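# Lock pliers onto the slotted rod and lift it

## Task

Turn the locking pliers' end screw to the setting that suits the rod lying in the slot. Clamp and lock the pliers tightly on the rod so the rod sits in the notches of the jaws. Raise the rod at least a generous hand's width above the floor of the slot. Finish with one gripper holding the pliers motionless by their handles, the pliers and rod touching nothing else. The other gripper must hold nothing, and its arm must be kept well away from both pliers and rod.

## Robot and tools

ROBOT AND FRAME. There are two six-joint arms, left_arm and right_arm, each with a two-finger parallel gripper. All poses use one scene frame. Its origin is on the table surface midway between the arms, +x runs out over the table, +z is up, and left_arm is the one on the +y side. Base positions: left_arm (-0.009, +0.303, 0), right_arm (-0.036, -0.281, 0). The names do not tell you which side of an image an arm appears on. In each gripper's own frame the fingers extend along +z and open and close along y. end_effector_position is the point midway between the pads, roughly 1 cm behind the fingertips. Joint ranges in rad, base to hand: waist -2.618 to 3.054, shoulder 0 to 3.142, elbow 0 to 3.142, wrist pitch -1.571 to 1.571, wrist yaw -1.571 to 1.571, wrist roll -2.094 to 2.094. The elbow never quite straightens.

THE 16-NUMBER ROW. Every motion command is one row covering both arms: x, y, z, qw, qx, qy, qz, opening for left_arm, then the same eight for right_arm. x, y, z is an absolute target for end_effector_position in metres in the scene frame. qw..qz is an absolute target orientation, w first. opening runs from -1 (closed) to +1 (fully open, 0.093 m). A row is refused if any target lies more than 0.6 m from that arm's last reported position along any axis of its gripper. On each control step the command is cut back to at most 70 mm and 16 degrees from where the gripper really is, so distant goals need several calls. Joint friction can leave a gripper up to about 31 mm off, and very small corrections may not move it. To keep an arm still, resend its last reported pose and the opening it should keep. To keep an orientation, reuse your own fixed quaternion, not a drifted reading.

TOOLS.
execute_actions: "actions" is a list holding zero or one item; optional "pictures" (boolean) turns the camera images on or off. An empty list just reports the state. An action item has "rows" (1 to 15 rows of 16 numbers) and "steps" (1 to 15, default 15, each 1/30 s); row k drives step k and the final row repeats. A wait item has only "steps" (up to 300), counted from the previous result. Once an action ends, each arm only finishes its last clipped pose.
move: "target" is one 16-number row of absolute poses; "speed" is the path's top speed in m/s, 0.002 to 0.5, default 0.25, with turning capped at twice that in rad/s. Both grippers travel straight lines ending together, lasting 0.5 to 10 s; longer paths stop short at 10 s. Paths ignore obstacles and the other arm, and grippers can lag, wander or overshoot speed, mostly near full reach. The opening is applied when the move begins.
wait: "seconds", 0 to 10; nothing new is commanded.
zoom_image: "camera" is cam_high, cam_left_wrist or cam_right_wrist; "region" is [x0, y0, x1, y1] in image pixels from the top-left corner, at most 504 by 504.
show_instructions: no arguments; shows the reference image (a locking pliers manual), worth reading first.
read_manual: optional "section", only "licences".
finished_scene: "scene" is the current scene's number; ends it for good and reports success. Replying with no tool call ends everything.

READING RESULTS. The state line gives left_arm | right_arm pose (position, quaternion wxyz); printed positions can be off, more so at long reach. A move result adds a "move:" line: done, off_target, moving, held or fault, plus limits (paced = the sent pose was clipped; held = a check blocked some steps, after which the arm may jump quickly) and each gripper's distance from its target. "pose unreachable" means the clearance check altered or blocked that arm's command; HELD flags affected steps. "Hand target" shows the pose the controller is now steering toward. grip_measured is the finger motor on the opening scale: pads meet near -0.94, each millimetre of object width adds about 0.0208, and each gripper has a fixed bias up to 0.02. Fingers stop on contact while the motor keeps heading to your number, so a lower number squeezes harder, up to roughly 50 to 62 N per pad (less on thin parts). Keep sending the closing number to keep holding. Joint positions end with the finger opening in metres, floored at zero. Joint torques carry offsets and noise. Heat: MOTOR HOT from 75 °C, a 10 s stop of that arm at 90 °C, and at 100 °C the arm goes limp and drops. FAULT lines report stops.

CAMERAS. cam_high is fixed high above the far side near (0.85, -0.08, 1.30) looking down at the table; each arm carries a wrist camera. All images are 504x504, and calibration matrices are supplied per camera.

CAUTIONS. Nothing may fall or be knocked off the table. Avoid dropping or letting the pliers or rod slip, fast impacts and targets set deep past a contact (both press hard), and any collision or pushing between the two arms. Long heavy holds heat motors. A loose object may occasionally get nudged by something outside your control, so check before grasping.

Each tool is called after "Request:" as name(argument=value, ...), one argument or row to a line, values as JSON.

## Session

Request:
execute_actions(
  actions=[],
)

Scene clock: 0.00 s of 8100.00 s.
left_arm: end_effector_position=(+0.1555, +0.6389, +0.1200) grip_measured=+1.000 end_effector_quat_wxyz=(+0.594, -0.573, +0.549, +0.129) | right_arm: end_effector_position=(+0.3626, -0.3194, +0.2378) grip_measured=+1.000 end_effector_quat_wxyz=(+0.502, +0.724, +0.392, +0.266)
Joint positions: left_arm=[ 1.012  1.401  0.305  0.829  0.162 -0.55   0.093] | right_arm=[ 0.244  1.33   0.94  -0.096  0.707  1.892  0.093]
Joint velocities: left_arm=[ 0.012  0.012 -0.007  0.022  0.007  0.007  0.   ] | right_arm=[ 0.002 -0.002 -0.007 -0.022 -0.007 -0.037  0.   ]
Joint torques (N m, as the arm reports them, + toward a larger angle): no reading
Hand target (left_arm): +0.156, +0.639, +0.120; +0.594, -0.573, +0.549, +0.129
Hand target (right_arm): +0.363, -0.319, +0.238; +0.502, +0.724, +0.392, +0.266
camera_calibration (this result's frames):
cam_left_wrist: T_world_to_cam=[[0.794729, -0.285431, 0.535663, -0.00526811], [0.1263, -0.785444, -0.60591, 0.5923], [0.593679, 0.549188, -0.588165, -0.290362], [0, 0, 0, 1]] pos_world=[0.101761, 0.623178, 0.190922]
cam_right_wrist: T_world_to_cam=[[-0.30282, 0.159728, -0.939567, 0.383382], [0.156908, 0.980758, 0.11616, 0.268678], [0.940042, -0.11225, -0.322056, -0.216767], [0, 0, 0, 1]] pos_world=[0.277708, -0.349078, 0.259192]

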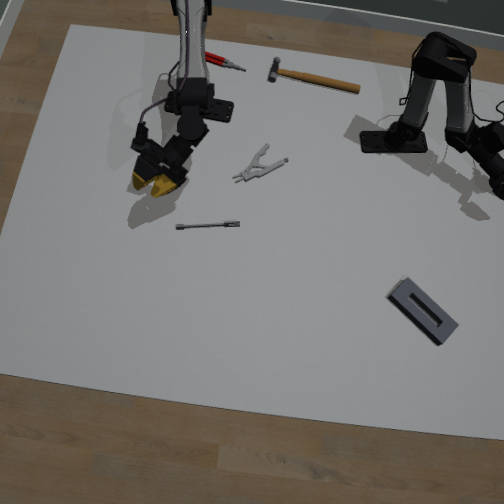

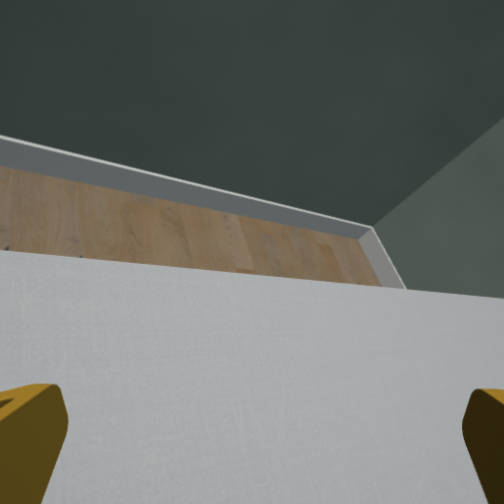

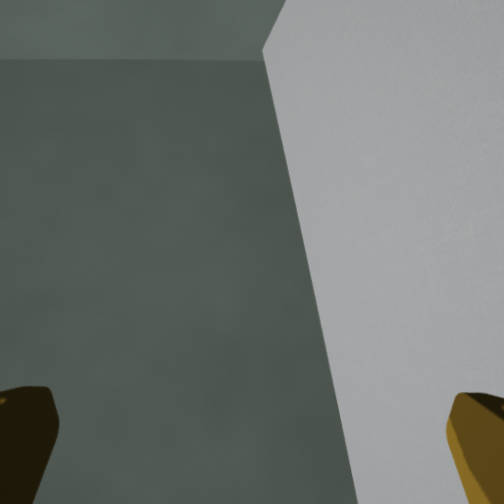

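Request:
zoom_image(
  camera="cam_high",
  region=[220, 130, 300, 200],
)

Request:
zoom_image(
  camera="cam_high",
  region=[375, 265, 470, 355],
)

Region (220, 130, 300, 200) of cam_high's 504x504 image, scaled by 6.300, with more detail than that image has; it fills the top 441 rows of this view, and the rest is white.

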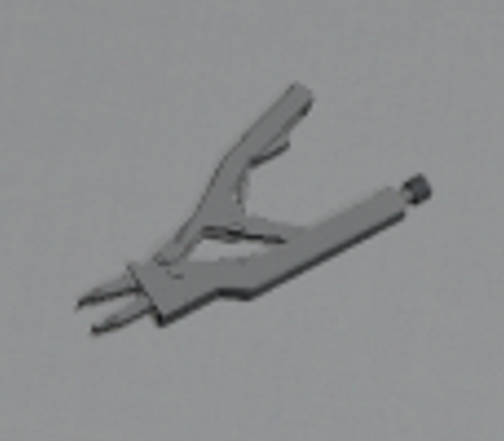

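Region (375, 265, 470, 355) of cam_high's 504x504 image, scaled by 5.305, with more detail than that image has; it fills the top 477 rows of this view, and the rest is white.

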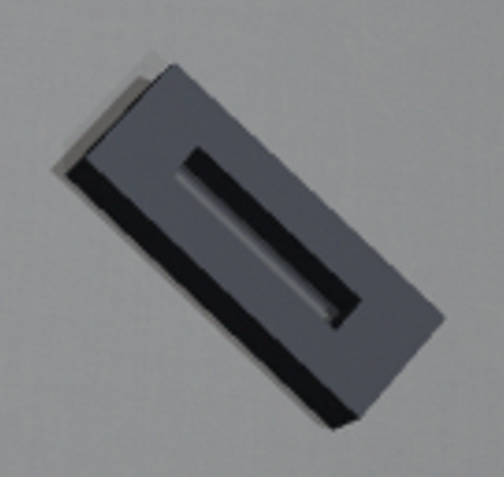

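Request:
move(
  target=[0.46,0.36,0.17,0.312,-0.382,0.859,0.139,1,0.16,-0.08,0.16,0,0,1,0,1],
  speed=0.25,
)

Scene clock: 20.17 s of 8100.00 s.
left_arm: end_effector_position=(+0.4624, +0.3632, +0.1693) grip_measured=+1.000 end_effector_quat_wxyz=(+0.319, -0.386, +0.857, +0.121) | right_arm: end_effector_position=(+0.1588, -0.0872, +0.1603) grip_measured=+1.000 end_effector_quat_wxyz=(+0.014, +0.001, +1.000, -0.003)
Joint positions: left_arm=[-0.219  1.903  1.662 -0.814 -0.492 -0.756  0.093] | right_arm=[ 0.861  1.571  1.43  -1.415  0.024  0.799  0.093]
Joint velocities: left_arm=[-0.007 -0.017  0.002 -0.051 -0.022 -0.051  0.   ] | right_arm=[ 0.012 -0.007  0.002 -0.022  0.007  0.037  0.   ]
Joint torques (N m, as the arm reports them, + toward a larger angle): left_arm=[ -0.8  -10.47  11.75   1.36  -0.37  -0.07] | right_arm=[ 0.23 -5.39  8.12  0.28 -0.06 -0.26]
Hand target (left_arm): +0.466, +0.359, +0.168; +0.317, -0.386, +0.858, +0.118
Hand target (right_arm): +0.157, -0.084, +0.162; +0.008, -0.007, +1.000, -0.003
Off the commanded pose (left_arm): 0.004 m, 2 deg.
Off the commanded pose (right_arm): 0.007 m, 2 deg.
move: done
camera_calibration (this result's frames):
cam_left_wrist: T_world_to_cam=[[0.752169, -0.658645, 0.0206879, -0.111832], [-0.633302, -0.731191, -0.25355, 0.638713], [0.182126, 0.177611, -0.967101, 0.0972763], [0, 0, 0, 1]] pos_world=[0.470898, 0.376086, 0.258335]
cam_right_wrist: T_world_to_cam=[[0.0248881, -0.999648, -0.00914592, -0.0905522], [-0.915312, -0.0264652, 0.401875, 0.118583], [-0.401975, -0.00163054, -0.915649, 0.29384], [0, 0, 0, 1]] pos_world=[0.22891, -0.0869029, 0.220571]

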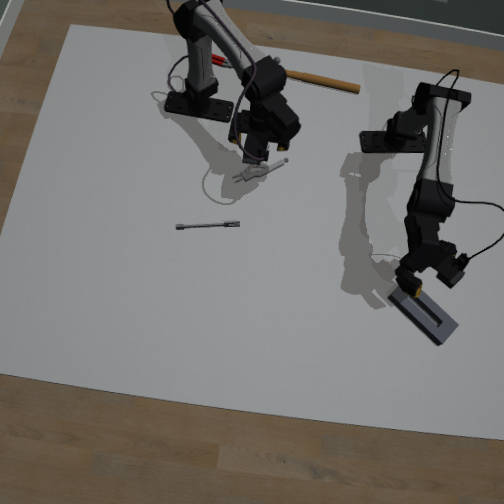

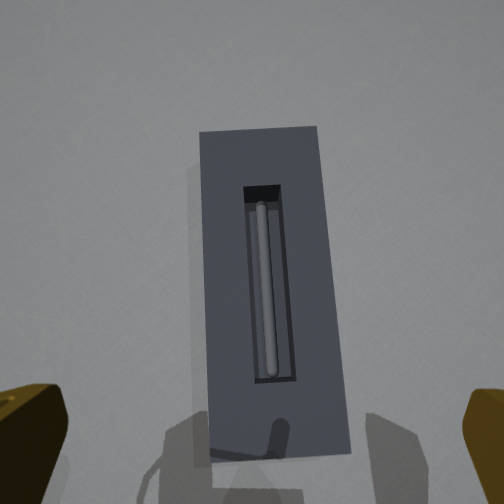

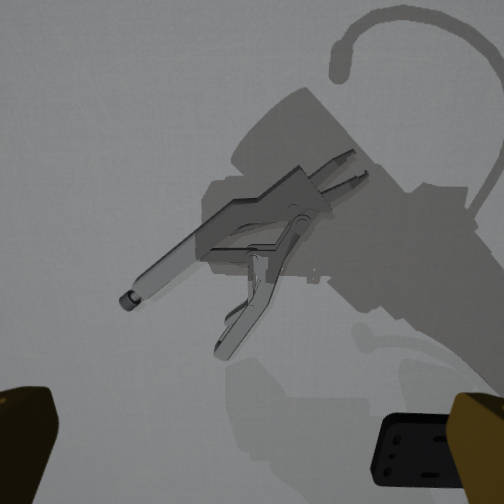

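Request:
move(
  target=[0.466,0.342,0.08,0.307,-0.412,0.845,0.150,1,0.16,-0.08,0.16,0,0,1,0,1],
  speed=0.15,
)

Request:
move(
  target=[0.466,0.342,0.028,0.307,-0.412,0.845,0.150,1,0.16,-0.08,0.16,0,0,1,0,1],
  speed=0.05,
)

Scene clock: 26.43 s of 8100.00 s.
left_arm: end_effector_position=(+0.4710, +0.3432, +0.0893) grip_measured=+1.000 end_effector_quat_wxyz=(+0.311, -0.413, +0.844, +0.143) | right_arm: end_effector_position=(+0.1594, -0.0829, +0.1583) grip_measured=+1.000 end_effector_quat_wxyz=(+0.005, +0.000, +1.000, -0.001)
Joint positions: left_arm=[-0.283  2.037  1.542 -0.646 -0.568 -0.888  0.093] | right_arm=[ 0.861  1.592  1.444 -1.417  0.009  0.798  0.093]
Joint velocities: left_arm=[-0.002 -0.002  0.007  0.022 -0.007 -0.022  0.   ] | right_arm=[ 0.027  0.002 -0.007 -0.022 -0.022 -0.022  0.   ]
Joint torques (N m, as the arm reports them, + toward a larger angle): left_arm=[ -0.85 -12.26   6.81   1.36  -0.56  -0.07] | right_arm=[-0.22 -5.52  8.09  0.3  -0.12 -0.15]
Hand target (left_arm): +0.467, +0.342, +0.079; +0.305, -0.412, +0.845, +0.149
Hand target (right_arm): +0.160, -0.080, +0.160; +0.000, -0.000, +1.000, +0.000
Off the commanded pose (left_arm): 0.011 m, 1 deg.
Off the commanded pose (right_arm): 0.003 m, 1 deg.
move: off_target (left_arm)
camera_calibration (this result's frames):
cam_left_wrist: T_world_to_cam=[[0.797528, -0.603267, -0.00428055, -0.167947], [-0.584113, -0.770393, -0.255552, 0.599786], [0.150868, 0.20631, -0.966786, 0.0267605], [0, 0, 0, 1]] pos_world=[0.480248, 0.355234, 0.17843]
cam_right_wrist: T_world_to_cam=[[0.0256192, -0.999582, -0.0133944, -0.0857168], [-0.908079, -0.0288725, 0.417803, 0.116203], [-0.418015, 0.00145938, -0.908439, 0.293895], [0, 0, 0, 1]] pos_world=[0.230571, -0.0827548, 0.217288]

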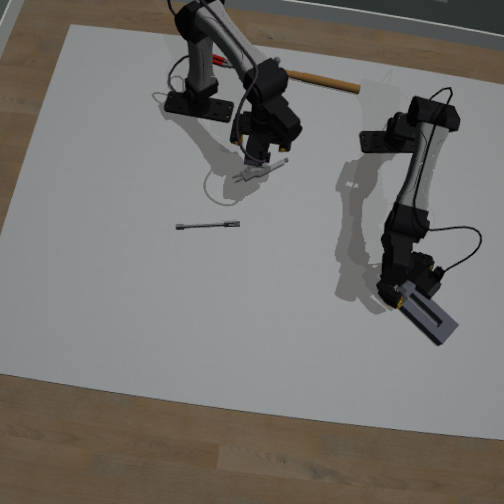

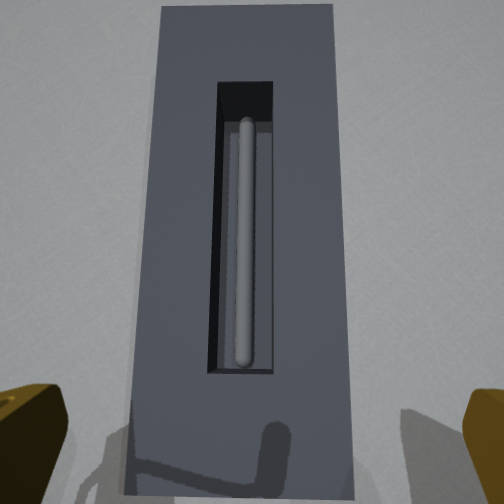

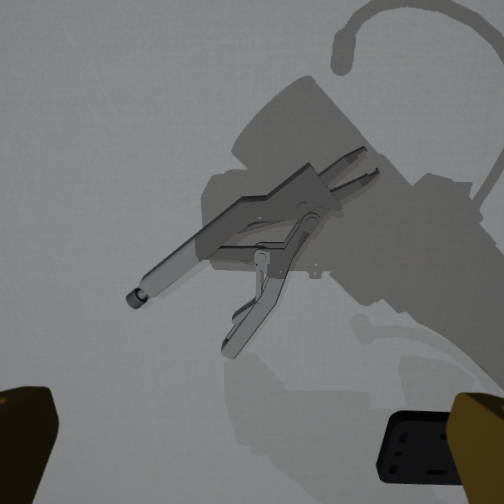

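Scene clock: 28.00 s of 8100.00 s.
left_arm: end_effector_position=(+0.4730, +0.3435, +0.0419) grip_measured=+1.000 end_effector_quat_wxyz=(+0.315, -0.414, +0.842, +0.142) | right_arm: end_effector_position=(+0.1594, -0.0829, +0.1583) grip_measured=+1.000 end_effector_quat_wxyz=(+0.005, +0.000, +1.000, -0.001)
Joint positions: left_arm=[-0.283  2.1    1.433 -0.464 -0.572 -0.889  0.093] | right_arm=[ 0.861  1.592  1.444 -1.417  0.009  0.798  0.093]
Joint velocities: left_arm=[ 0.017 -0.002  0.002  0.051  0.066  0.022  0.   ] | right_arm=[-0.032 -0.027 -0.007  0.007 -0.022  0.022  0.   ]
Joint torques (N m, as the arm reports them, + toward a larger angle): left_arm=[ -0.69 -12.03   6.01   1.41  -0.54  -0.08] | right_arm=[-0.24 -5.53  8.17  0.28 -0.1  -0.13]
Hand target (left_arm): +0.467, +0.342, +0.028; +0.307, -0.412, +0.845, +0.150
Hand target (right_arm): +0.160, -0.080, +0.160; +0.000, -0.000, +1.000, +0.000
Off the commanded pose (left_arm): 0.016 m, 1 deg.
Off the commanded pose (right_arm): 0.003 m, 1 deg.
move: off_target (left_arm)
camera_calibration (this result's frames):
cam_left_wrist: T_world_to_cam=[[0.798679, -0.60175, 0.00302042, -0.170964], [-0.579847, -0.77093, -0.263524, 0.587612], [0.160904, 0.20872, -0.964648, -0.0251508], [0, 0, 0, 1]] pos_world=[0.481317, 0.355379, 0.131104]
cam_right_wrist: T_world_to_cam=[[0.0256192, -0.999582, -0.0133944, -0.0857168], [-0.908079, -0.0288725, 0.417803, 0.116203], [-0.418015, 0.00145938, -0.908439, 0.293895], [0, 0, 0, 1]] pos_world=[0.230571, -0.0827548, 0.217288]

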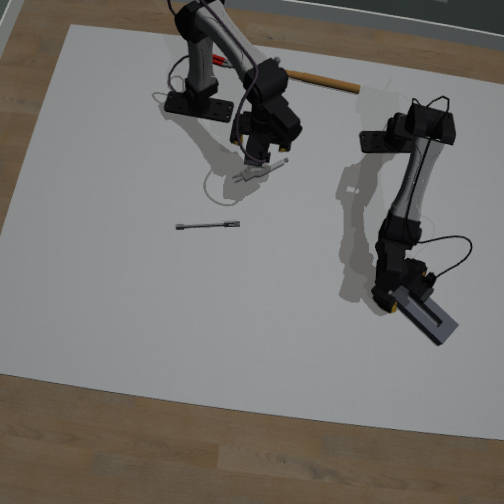

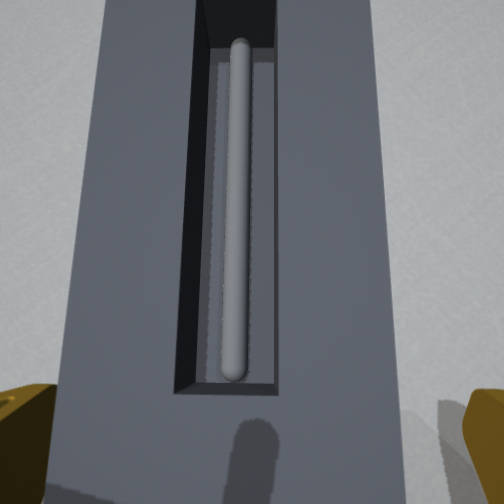

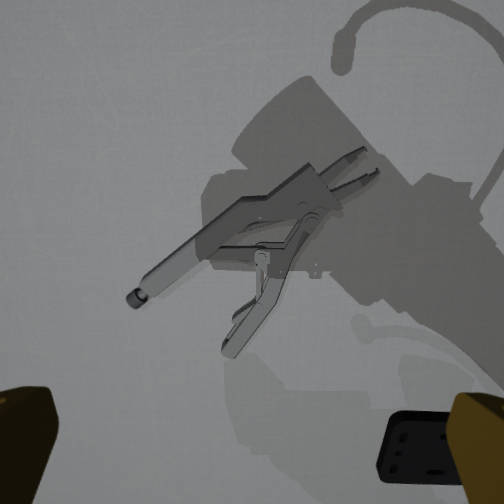

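Request:
move(
  target=[0.457,0.348,0.015,0.307,-0.412,0.845,0.150,1,0.16,-0.08,0.16,0,0,1,0,1],
  speed=0.03,
)

Request:
move(
  target=[0.460,0.348,0.02,0.307,-0.412,0.845,0.150,0.45,0.16,-0.08,0.16,0,0,1,0,1],
  speed=0.03,
)

Request:
move(
  target=[0.435,0.316,0.025,0.307,-0.412,0.845,0.150,0.45,0.16,-0.08,0.16,0,0,1,0,1],
  speed=0.03,
)

Scene clock: 33.83 s of 8100.00 s.
left_arm: end_effector_position=(+0.4641, +0.3445, +0.0246) grip_measured=+1.000 end_effector_quat_wxyz=(+0.315, -0.414, +0.842, +0.143) | right_arm: end_effector_position=(+0.1594, -0.0829, +0.1583) grip_measured=+1.000 end_effector_quat_wxyz=(+0.005, +0.000, +1.000, -0.001)
Joint positions: left_arm=[-0.283  2.1    1.358 -0.39  -0.572 -0.889  0.093] | right_arm=[ 0.861  1.592  1.444 -1.417  0.008  0.798  0.093]
Joint velocities: left_arm=[ 0.017 -0.007 -0.017 -0.007 -0.11   0.022  0.   ] | right_arm=[-0.002  0.002 -0.002  0.037  0.037  0.022  0.   ]
Joint torques (N m, as the arm reports them, + toward a larger angle): left_arm=[  0.13 -12.77   5.61   1.45  -0.49   0.09] | right_arm=[-0.21 -5.52  8.12  0.29 -0.09 -0.13]
Hand target (left_arm): +0.457, +0.348, +0.015; +0.306, -0.412, +0.845, +0.150
Hand target (right_arm): +0.160, -0.080, +0.160; +0.000, -0.000, +1.000, +0.000
Off the commanded pose (left_arm): 0.012 m, 1 deg.
Off the commanded pose (right_arm): 0.003 m, 1 deg.
move: off_target (left_arm)
camera_calibration (this result's frames):
cam_left_wrist: T_world_to_cam=[[0.79878, -0.601622, 0.00120626, -0.163238], [-0.580211, -0.77088, -0.262866, 0.578811], [0.159076, 0.209272, -0.964832, -0.0399127], [0, 0, 0, 1]] pos_world=[0.472573, 0.356339, 0.113838]
cam_right_wrist: T_world_to_cam=[[0.0256178, -0.999578, -0.0136675, -0.0856271], [-0.907965, -0.0289859, 0.418043, 0.116098], [-0.418263, 0.00170025, -0.908324, 0.293917], [0, 0, 0, 1]] pos_world=[0.230541, -0.0827255, 0.217268]

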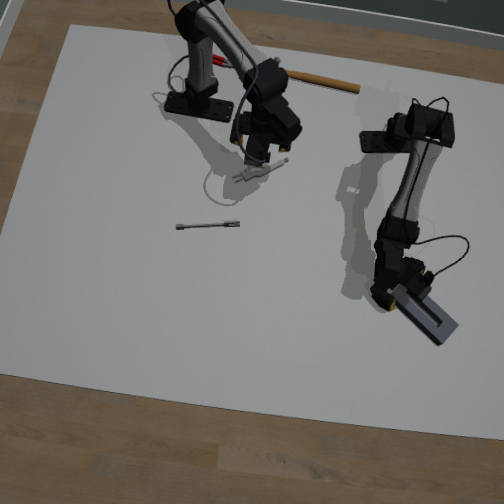

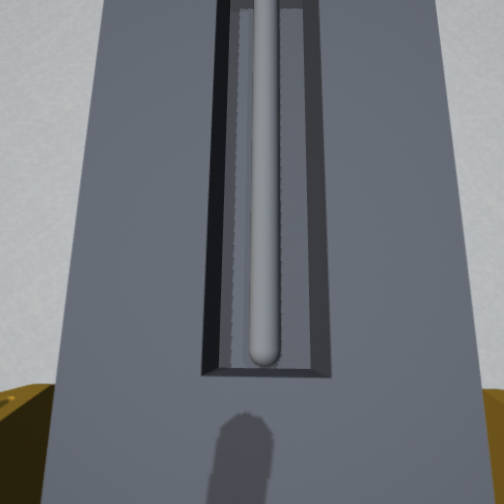

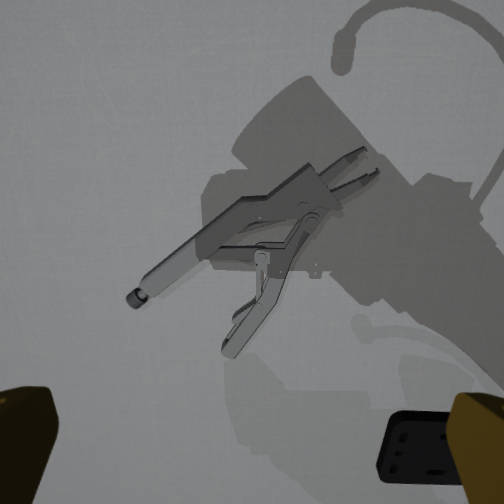

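Scene clock: 34.53 s of 8100.00 s.
left_arm: end_effector_position=(+0.4641, +0.3445, +0.0246) grip_measured=+0.461 end_effector_quat_wxyz=(+0.315, -0.414, +0.842, +0.143) | right_arm: end_effector_position=(+0.1594, -0.0829, +0.1583) grip_measured=+1.000 end_effector_quat_wxyz=(+0.005, +0.000, +1.000, -0.001)
Joint positions: left_arm=[-0.283  2.1    1.358 -0.39  -0.572 -0.889  0.067] | right_arm=[ 0.861  1.592  1.444 -1.417  0.008  0.798  0.093]
Joint velocities: left_arm=[ 0.012 -0.002  0.007 -0.022 -0.007 -0.066  0.001] | right_arm=[-0.037 -0.007 -0.022 -0.037 -0.007  0.037  0.   ]
Joint torques (N m, as the arm reports them, + toward a larger angle): left_arm=[  0.1  -12.81   7.6    1.28  -0.5    0.12] | right_arm=[-0.23 -5.48  8.13  0.29 -0.09 -0.14]
Hand target (left_arm): +0.460, +0.348, +0.020; +0.307, -0.412, +0.845, +0.150
Hand target (right_arm): +0.160, -0.080, +0.160; +0.000, -0.000, +1.000, +0.000
Off the commanded pose (left_arm): 0.007 m, 1 deg.
Off the commanded pose (right_arm): 0.003 m, 1 deg.
move: done
camera_calibration (this result's frames):
cam_left_wrist: T_world_to_cam=[[0.798955, -0.60139, 0.00112594, -0.163333], [-0.580037, -0.771079, -0.262667, 0.578748], [0.158833, 0.209206, -0.964886, -0.0397995], [0, 0, 0, 1]] pos_world=[0.472512, 0.35636, 0.1138]
cam_right_wrist: T_world_to_cam=[[0.0256178, -0.999578, -0.0136675, -0.0856271], [-0.907965, -0.0289859, 0.418043, 0.116098], [-0.418263, 0.00170025, -0.908324, 0.293917], [0, 0, 0, 1]] pos_world=[0.230541, -0.0827255, 0.217268]

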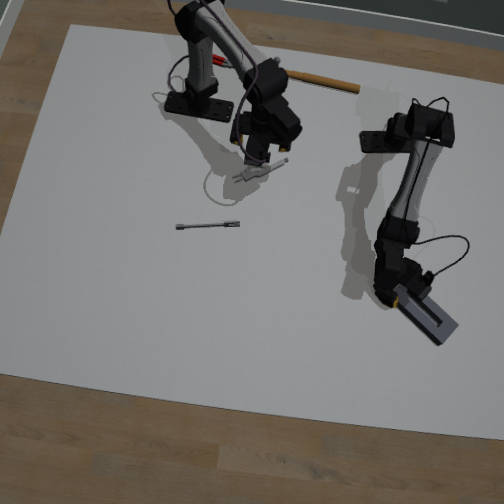

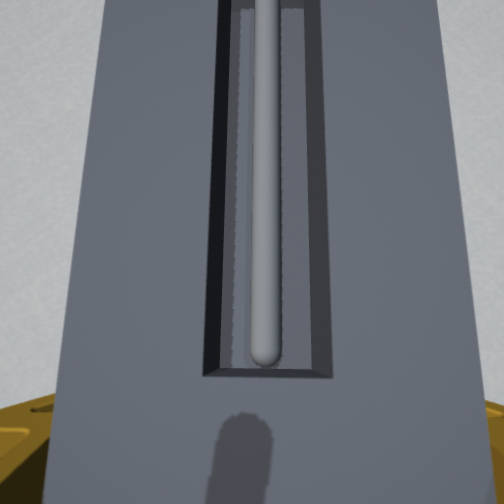

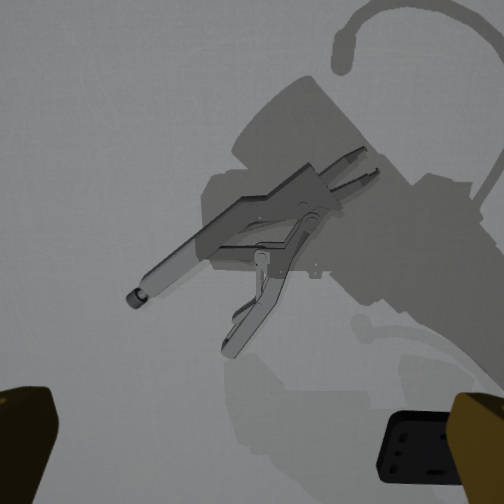

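Scene clock: 36.13 s of 8100.00 s.
left_arm: end_effector_position=(+0.4634, +0.3432, +0.0251) grip_measured=+0.460 end_effector_quat_wxyz=(+0.335, -0.412, +0.834, +0.150) | right_arm: end_effector_position=(+0.1594, -0.0829, +0.1583) grip_measured=+1.000 end_effector_quat_wxyz=(+0.005, +0.000, +1.000, -0.001)
Joint positions: left_arm=[-0.298  2.092  1.318 -0.331 -0.613 -0.889  0.067] | right_arm=[ 0.861  1.592  1.444 -1.417  0.008  0.798  0.093]
Joint velocities: left_arm=[ 0.002 -0.022 -0.002  0.037 -0.022 -0.037  0.001] | right_arm=[ 0.007  0.007 -0.007 -0.081 -0.037  0.022  0.   ]
Joint torques (N m, as the arm reports them, + toward a larger angle): left_arm=[ -4.73 -17.45   4.06   0.26  -0.44  -0.91] | right_arm=[-0.22 -5.47  8.14  0.28 -0.09 -0.13]
Hand target (left_arm): +0.438, +0.318, +0.023; +0.309, -0.410, +0.845, +0.150
Hand target (right_arm): +0.160, -0.080, +0.160; +0.000, -0.000, +1.000, +0.000
Off the commanded pose (left_arm): 0.039 m, 3 deg.
Off the commanded pose (right_arm): 0.003 m, 1 deg.
move: off_target (left_arm)
camera_calibration (this result's frames):
cam_left_wrist: T_world_to_cam=[[0.800198, -0.599696, 0.00699232, -0.164894], [-0.569051, -0.762885, -0.306899, 0.570663], [0.18938, 0.241601, -0.951717, -0.0645716], [0, 0, 0, 1]] pos_world=[0.468913, 0.352065, 0.114835]
cam_right_wrist: T_world_to_cam=[[0.0256178, -0.999578, -0.0136675, -0.0856271], [-0.907965, -0.0289859, 0.418043, 0.116098], [-0.418263, 0.00170025, -0.908324, 0.293917], [0, 0, 0, 1]] pos_world=[0.230541, -0.0827255, 0.217268]

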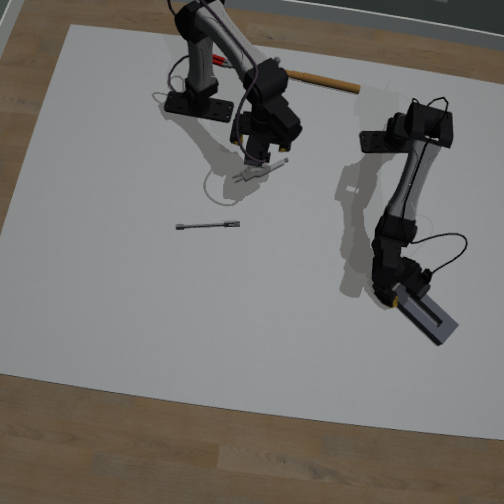

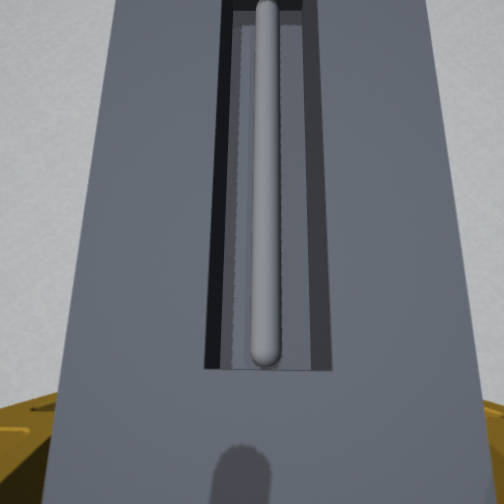

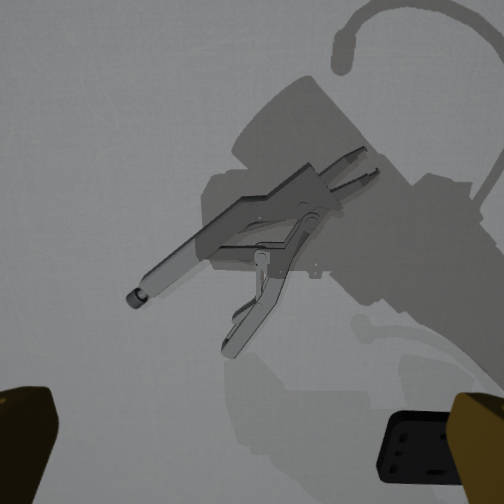

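Request:
execute_actions(
  actions=[],
)

Scene clock: 46.13 s of 8100.00 s.
left_arm: end_effector_position=(+0.4633, +0.3432, +0.0250) grip_measured=+0.460 end_effector_quat_wxyz=(+0.335, -0.412, +0.834, +0.150) | right_arm: end_effector_position=(+0.1594, -0.0829, +0.1583) grip_measured=+1.000 end_effector_quat_wxyz=(+0.005, +0.000, +1.000, -0.001)
Joint positions: left_arm=[-0.298  2.092  1.318 -0.33  -0.613 -0.889  0.067] | right_arm=[ 0.861  1.592  1.444 -1.417  0.008  0.798  0.093]
Joint velocities: left_arm=[ 0.022  0.007 -0.022 -0.022 -0.051  0.022 -0.001] | right_arm=[-0.022  0.012 -0.007  0.037  0.007  0.081  0.   ]
Joint torques (N m, as the arm reports them, + toward a larger angle): left_arm=[ -4.76 -17.47   4.25   0.29  -0.43  -0.9 ] | right_arm=[-0.2  -5.49  8.19  0.29 -0.09 -0.13]
Hand target (left_arm): +0.438, +0.318, +0.023; +0.309, -0.410, +0.845, +0.150
Hand target (right_arm): +0.160, -0.080, +0.160; +0.000, -0.000, +1.000, +0.000
Off the commanded pose (left_arm): 0.039 m, 3 deg.
Off the commanded pose (right_arm): 0.003 m, 1 deg.
Steps of this call (steps 1 to 300: nothing new was sent). Readings (end_effector_position):
1: left_arm (+0.4633, +0.3432, +0.0250) | right_arm (+0.1594, -0.0829, +0.1583)
2: left_arm (+0.4633, +0.3432, +0.0250) | right_arm (+0.1594, -0.0829, +0.1583)
4: left_arm (+0.4633, +0.3432, +0.0250) | right_arm (+0.1594, -0.0829, +0.1583)
8: left_arm (+0.4633, +0.3432, +0.0250) | right_arm (+0.1594, -0.0829, +0.1583)
300: the state above
camera_calibration (this result's frames):
cam_left_wrist: T_world_to_cam=[[0.800198, -0.599696, 0.00699232, -0.164851], [-0.569051, -0.762885, -0.306899, 0.570615], [0.18938, 0.241601, -0.951717, -0.0646427], [0, 0, 0, 1]] pos_world=[0.468865, 0.352071, 0.114752]
cam_right_wrist: T_world_to_cam=[[0.0256178, -0.999578, -0.0136675, -0.0856271], [-0.907965, -0.0289859, 0.418043, 0.116098], [-0.418263, 0.00170025, -0.908324, 0.293917], [0, 0, 0, 1]] pos_world=[0.230541, -0.0827255, 0.217268]

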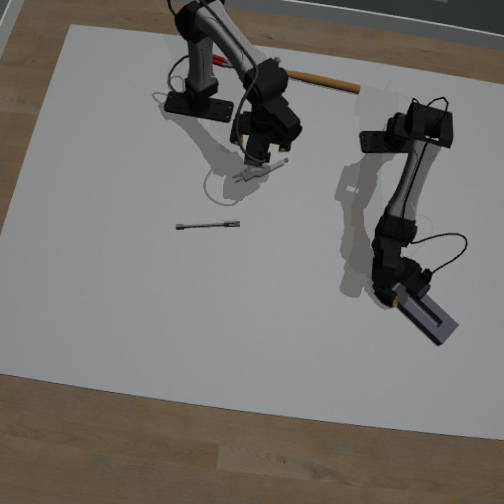

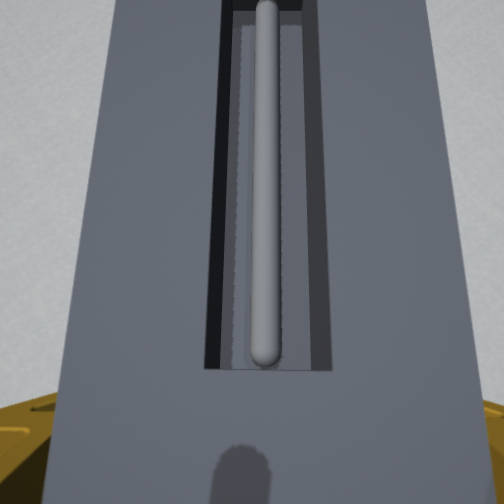

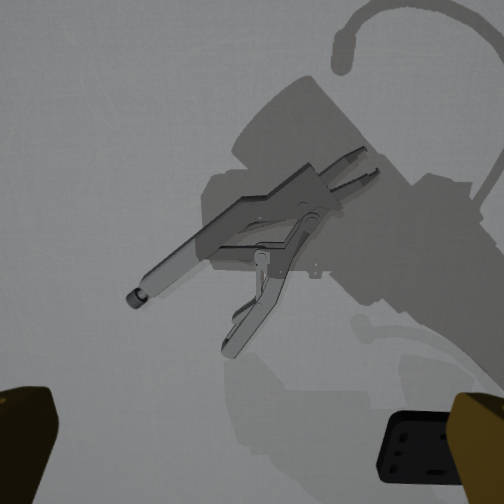

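Request:
move(
  target=[0.464,0.345,0.03,0.307,-0.412,0.845,0.150,1,0.16,-0.08,0.16,0,0,1,0,1],
  speed=0.05,
)

Request:
move(
  target=[0.44,0.315,0.14,0.307,-0.412,0.845,0.150,1,0.16,-0.08,0.16,0,0,1,0,1],
  speed=0.1,
)

Scene clock: 49.23 s of 8100.00 s.
left_arm: end_effector_position=(+0.4599, +0.3400, +0.0277) grip_measured=+1.000 end_effector_quat_wxyz=(+0.308, -0.406, +0.847, +0.150) | right_arm: end_effector_position=(+0.1594, -0.0829, +0.1583) grip_measured=+1.000 end_effector_quat_wxyz=(+0.005, +0.000, +1.000, -0.001)
Joint positions: left_arm=[-0.296  2.092  1.365 -0.428 -0.581 -0.887  0.093] | right_arm=[ 0.861  1.592  1.444 -1.417  0.008  0.798  0.093]
Joint velocities: left_arm=[-0.002  0.002  0.002 -0.066  0.037  0.051  0.   ] | right_arm=[-0.017  0.007  0.007 -0.081 -0.037  0.037  0.   ]
Joint torques (N m, as the arm reports them, + toward a larger angle): left_arm=[  0.69 -12.37  10.55   1.12  -0.45   0.03] | right_arm=[-0.25 -5.5   8.17  0.28 -0.1  -0.12]
Hand target (left_arm): +0.464, +0.345, +0.030; +0.307, -0.412, +0.845, +0.150
Hand target (right_arm): +0.160, -0.080, +0.160; +0.000, -0.000, +1.000, +0.000
Off the commanded pose (left_arm): 0.007 m, 1 deg.
Off the commanded pose (right_arm): 0.003 m, 1 deg.
move: done
camera_calibration (this result's frames):
cam_left_wrist: T_world_to_cam=[[0.791924, -0.610154, -0.0238544, -0.155843], [-0.594539, -0.761572, -0.257936, 0.577007], [0.139214, 0.218448, -0.965867, -0.0292573], [0, 0, 0, 1]] pos_world=[0.470542, 0.350735, 0.116855]
cam_right_wrist: T_world_to_cam=[[0.0256178, -0.999578, -0.0136675, -0.0856271], [-0.907965, -0.0289859, 0.418043, 0.116098], [-0.418263, 0.00170025, -0.908324, 0.293917], [0, 0, 0, 1]] pos_world=[0.230541, -0.0827255, 0.217268]

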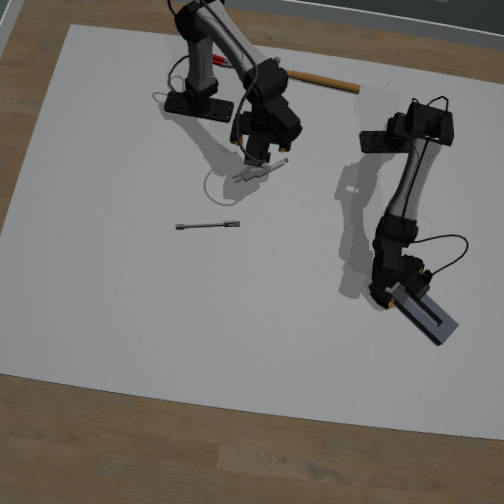

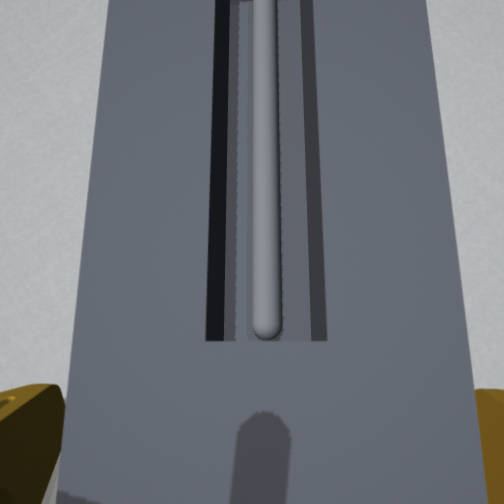

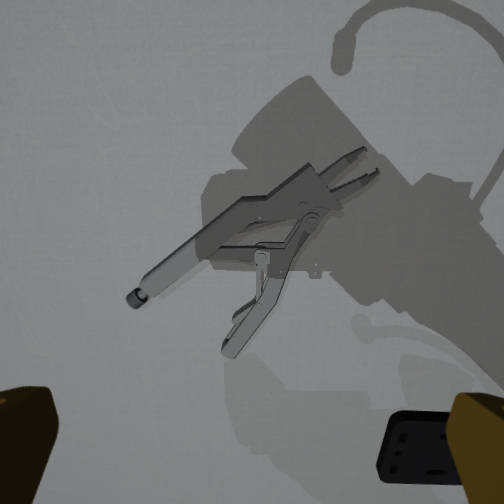

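Scene clock: 51.00 s of 8100.00 s.
left_arm: end_effector_position=(+0.4361, +0.3178, +0.1298) grip_measured=+1.000 end_effector_quat_wxyz=(+0.297, -0.410, +0.849, +0.153) | right_arm: end_effector_position=(+0.1594, -0.0829, +0.1583) grip_measured=+1.000 end_effector_quat_wxyz=(+0.005, +0.000, +1.000, -0.001)
Joint positions: left_arm=[-0.359  1.927  1.565 -0.862 -0.6   -0.975  0.093] | right_arm=[ 0.861  1.592  1.444 -1.417  0.008  0.798  0.093]
Joint velocities: left_arm=[ 0.007 -0.007 -0.007 -0.051 -0.022  0.022  0.   ] | right_arm=[-0.002  0.002  0.002 -0.066 -0.022 -0.022  0.   ]
Joint torques (N m, as the arm reports them, + toward a larger angle): left_arm=[ -0.81 -12.91  11.18   1.    -0.55  -0.06] | right_arm=[-0.22 -5.51  8.12  0.28 -0.09 -0.13]
Hand target (left_arm): +0.438, +0.315, +0.140; +0.306, -0.412, +0.845, +0.149
Hand target (right_arm): +0.160, -0.080, +0.160; +0.000, -0.000, +1.000, +0.000
Off the commanded pose (left_arm): 0.011 m, 1 deg.
Off the commanded pose (right_arm): 0.003 m, 1 deg.
move: off_target (left_arm)
camera_calibration (this result's frames):
cam_left_wrist: T_world_to_cam=[[0.798367, -0.601081, -0.0362169, -0.152158], [-0.590753, -0.770154, -0.24057, 0.571038], [0.11671, 0.213459, -0.969956, 0.0894329], [0, 0, 0, 1]] pos_world=[0.448383, 0.329238, 0.21861]
cam_right_wrist: T_world_to_cam=[[0.0256178, -0.999578, -0.0136675, -0.0856271], [-0.907965, -0.0289859, 0.418043, 0.116098], [-0.418263, 0.00170025, -0.908324, 0.293917], [0, 0, 0, 1]] pos_world=[0.230541, -0.0827255, 0.217268]

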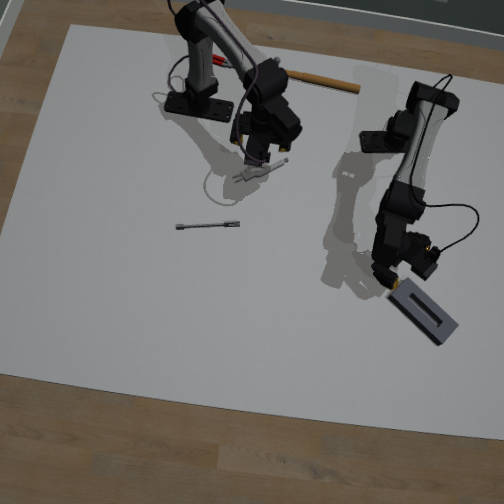

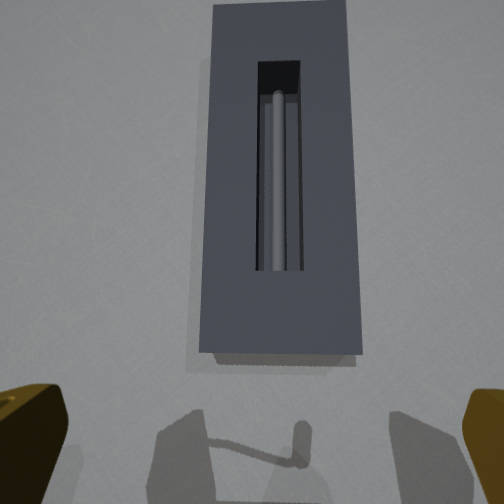

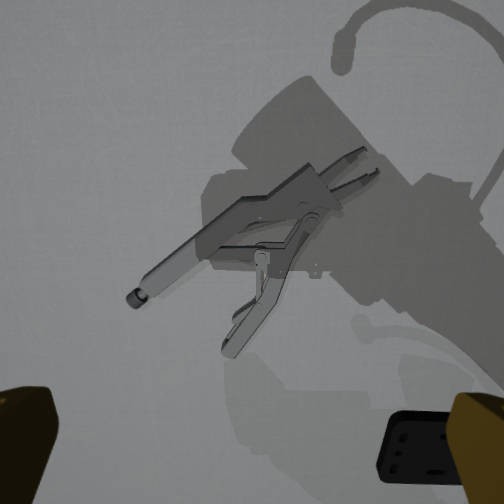

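Request:
move(
  target=[0.30,0.12,0.16,0,0,1,0,1,0.093,-0.05,0.06,0,0.342,0.94,0,1],
  speed=0.2,
)

Scene clock: 72.53 s of 8100.00 s.
left_arm: end_effector_position=(+0.3003, +0.1209, +0.1580) grip_measured=+1.000 end_effector_quat_wxyz=(+0.005, -0.007, +1.000, -0.007) | right_arm: end_effector_position=(+0.0946, -0.0538, +0.0624) grip_measured=+1.000 end_effector_quat_wxyz=(+0.003, +0.341, +0.940, -0.005)
Joint positions: left_arm=[-0.706  1.9    1.808 -1.462  0.007 -0.543  0.093] | right_arm=[ 1.118  1.58   1.048 -1.047  0.008  1.751  0.093]
Joint velocities: left_arm=[ 0.007 -0.002  0.007 -0.007  0.022 -0.007  0.   ] | right_arm=[-0.007  0.007  0.017 -0.022  0.007  0.022  0.   ]
Joint torques (N m, as the arm reports them, + toward a larger angle): left_arm=[-0.76 -9.42 10.51  0.26 -0.04  0.13] | right_arm=[ 0.37 -6.93  5.3   0.56 -0.04 -0.01]
Hand target (left_arm): +0.301, +0.117, +0.158; +0.001, +0.001, +1.000, -0.008
Hand target (right_arm): +0.093, -0.052, +0.060; +0.003, +0.342, +0.940, +0.000
Off the commanded pose (left_arm): 0.002 m, 1 deg.
Off the commanded pose (right_arm): 0.005 m, 1 deg.
move: done
camera_calibration (this result's frames):
cam_left_wrist: T_world_to_cam=[[0.0159889, -0.999792, -0.0126693, 0.118356], [-0.909204, -0.0198102, 0.41588, 0.247139], [-0.416045, 0.00486948, -0.909331, 0.350242], [0, 0, 0, 1]] pos_world=[0.368523, 0.121522, 0.217205]
cam_right_wrist: T_world_to_cam=[[-0.620495, -0.784166, -0.00830658, 0.0161276], [-0.714285, 0.560764, 0.418737, 0.111554], [-0.323702, 0.265758, -0.908069, 0.184938], [0, 0, 0, 1]] pos_world=[0.149553, -0.0990576, 0.121358]

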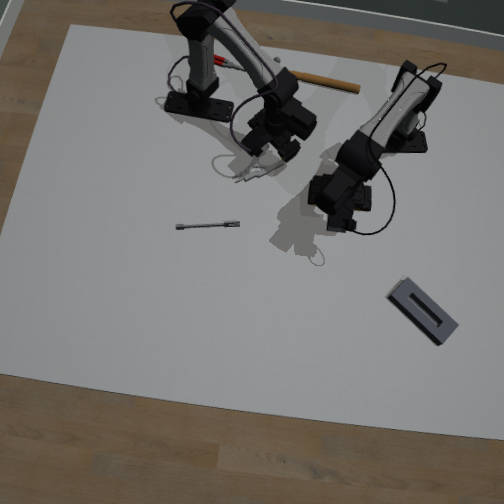

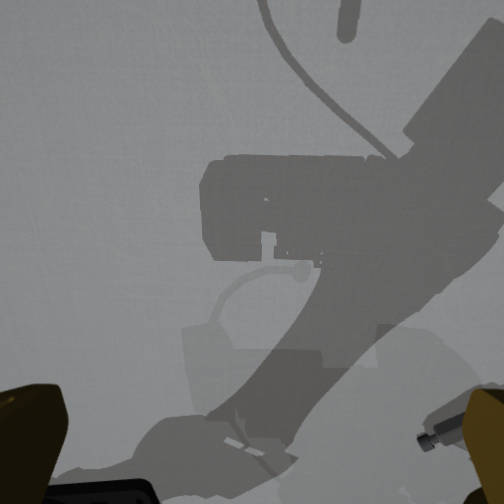

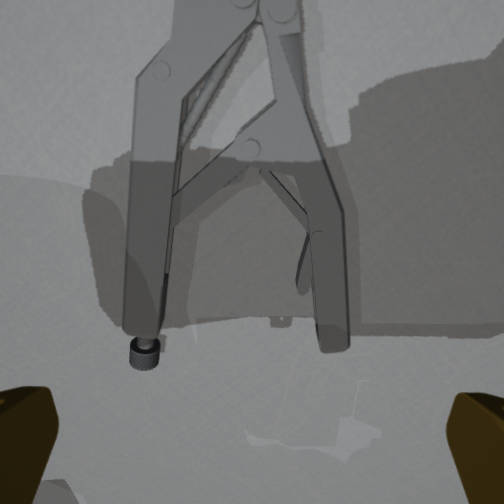

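Request:
move(
  target=[0.30,0.12,0.16,0,0,1,0,1,0.104,-0.053,0.010,0,0.342,0.94,0,1],
  speed=0.06,
)

Scene clock: 77.07 s of 8100.00 s.
left_arm: end_effector_position=(+0.2962, +0.1234, +0.1579) grip_measured=+1.000 end_effector_quat_wxyz=(-0.003, -0.006, +1.000, -0.002) | right_arm: end_effector_position=(+0.1035, -0.0525, +0.0163) grip_measured=+1.000 end_effector_quat_wxyz=(+0.005, +0.342, +0.940, +0.002)
Joint positions: left_arm=[-0.706  1.9    1.808 -1.481  0.007 -0.542  0.093] | right_arm=[ 1.091  1.659  0.933 -0.839  0.008  1.727  0.093]
Joint velocities: left_arm=[-0.002 -0.012 -0.002 -0.022 -0.007  0.022  0.   ] | right_arm=[-0.002 -0.002  0.002  0.022 -0.081 -0.051  0.   ]
Joint torques (N m, as the arm reports them, + toward a larger angle): left_arm=[-0.74 -9.49 11.03  0.21 -0.17  0.12] | right_arm=[-0.85 -5.64  5.08  0.52 -0.07 -0.23]
Hand target (left_arm): +0.300, +0.120, +0.160; +0.000, -0.000, +1.000, -0.000
Hand target (right_arm): +0.103, -0.054, +0.010; -0.000, +0.342, +0.940, -0.000
Off the commanded pose (left_arm): 0.005 m, 1 deg.
Off the commanded pose (right_arm): 0.006 m, 1 deg.
move: done
camera_calibration (this result's frames):
cam_left_wrist: T_world_to_cam=[[0.014932, -0.999622, -0.0230891, 0.122797], [-0.902199, -0.0234246, 0.430683, 0.239563], [-0.431061, 0.0144, -0.902208, 0.35067], [0, 0, 0, 1]] pos_world=[0.36546, 0.123313, 0.216037]
cam_right_wrist: T_world_to_cam=[[-0.623078, -0.781848, -0.0220815, 0.0229259], [-0.7153, 0.558168, 0.420469, 0.136462], [-0.316418, 0.27778, -0.907038, 0.145497], [0, 0, 0, 1]] pos_world=[0.157933, -0.09866, 0.0750996]

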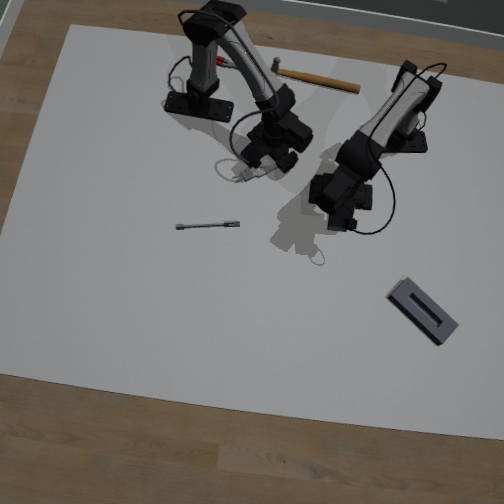

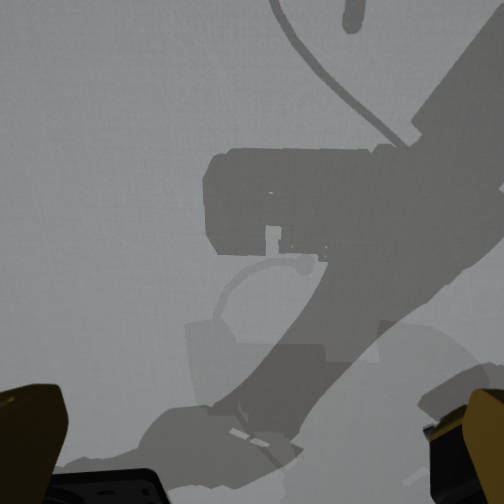

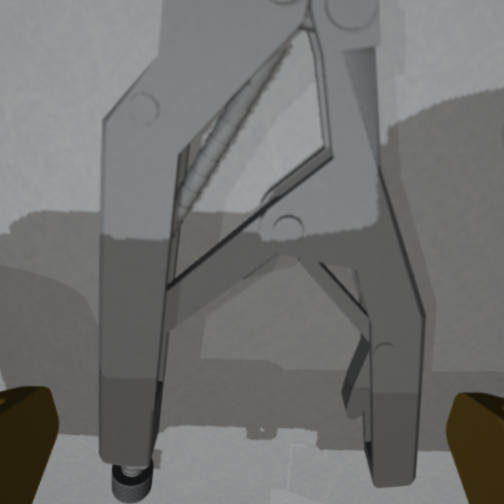

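Request:
move(
  target=[0.30,0.12,0.16,0,0,1,0,1,0.104,-0.053,0.008,0,0.342,0.94,0,0.13],
  speed=0.03,
)

Request:
zoom_image(
  camera="cam_high",
  region=[220,155,280,195],
)

Scene clock: 81.33 s of 8100.00 s.
left_arm: end_effector_position=(+0.2961, +0.1234, +0.1579) grip_measured=+1.000 end_effector_quat_wxyz=(-0.003, -0.006, +1.000, -0.002) | right_arm: end_effector_position=(+0.1047, -0.0500, +0.0180) grip_measured=+0.131 end_effector_quat_wxyz=(+0.005, +0.342, +0.940, +0.008)
Joint positions: left_arm=[-0.706  1.9    1.808 -1.482  0.007 -0.542  0.093] | right_arm=[ 1.091  1.656  0.937 -0.834  0.006  1.727  0.052]
Joint velocities: left_arm=[-0.002  0.002 -0.017  0.007  0.066 -0.095  0.   ] | right_arm=[-0.002  0.002  0.002 -0.022  0.022  0.022  0.   ]
Joint torques (N m, as the arm reports them, + toward a larger angle): left_arm=[-0.73 -9.4  11.18  0.22 -0.17  0.1 ] | right_arm=[-0.87 -4.97  4.67  0.65 -0.07 -0.21]
Hand target (left_arm): +0.300, +0.120, +0.160; +0.000, -0.000, +1.000, -0.000
Hand target (right_arm): +0.104, -0.053, +0.008; -0.000, +0.342, +0.940, +0.000
Off the commanded pose (left_arm): 0.006 m, 1 deg.
Off the commanded pose (right_arm): 0.010 m, 1 deg.
move: done
camera_calibration (this result's frames):
cam_left_wrist: T_world_to_cam=[[0.0149244, -0.999617, -0.0232868, 0.122878], [-0.902057, -0.0235077, 0.430975, 0.239414], [-0.431358, 0.014574, -0.902063, 0.350679], [0, 0, 0, 1]] pos_world=[0.365399, 0.123348, 0.216014]
cam_right_wrist: T_world_to_cam=[[-0.622643, -0.781788, -0.0335006, 0.0258303], [-0.717278, 0.553105, 0.423777, 0.135109], [-0.312774, 0.287891, -0.905147, 0.146754], [0, 0, 0, 1]] pos_world=[0.158895, -0.096785, 0.0764434]

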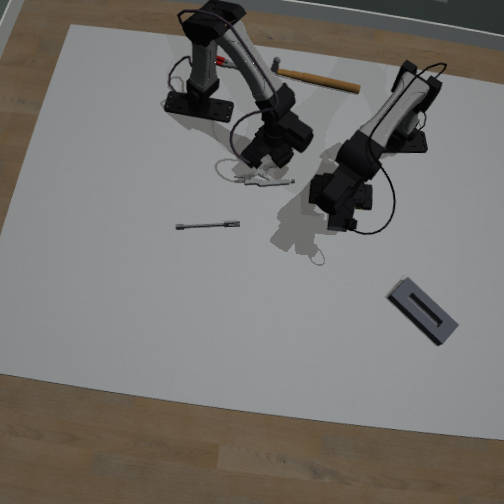

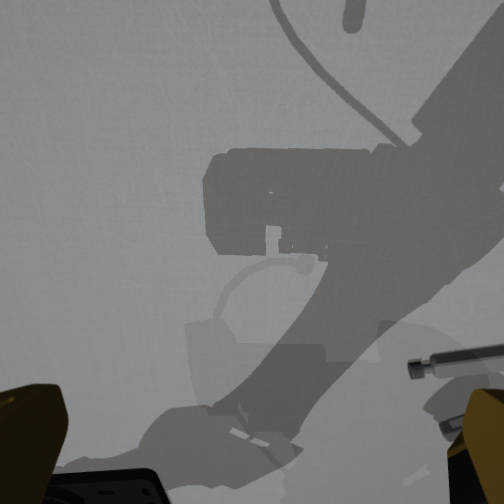

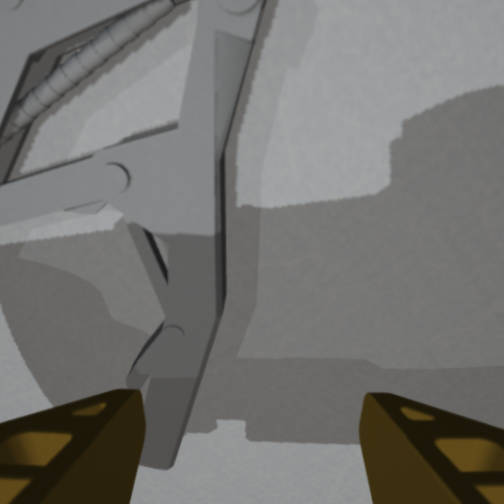

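Region (220, 155, 280, 195) of cam_high's 504x504 image, scaled by 8.400, with more detail than that image has.

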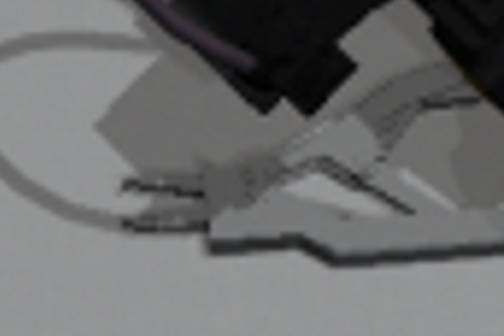

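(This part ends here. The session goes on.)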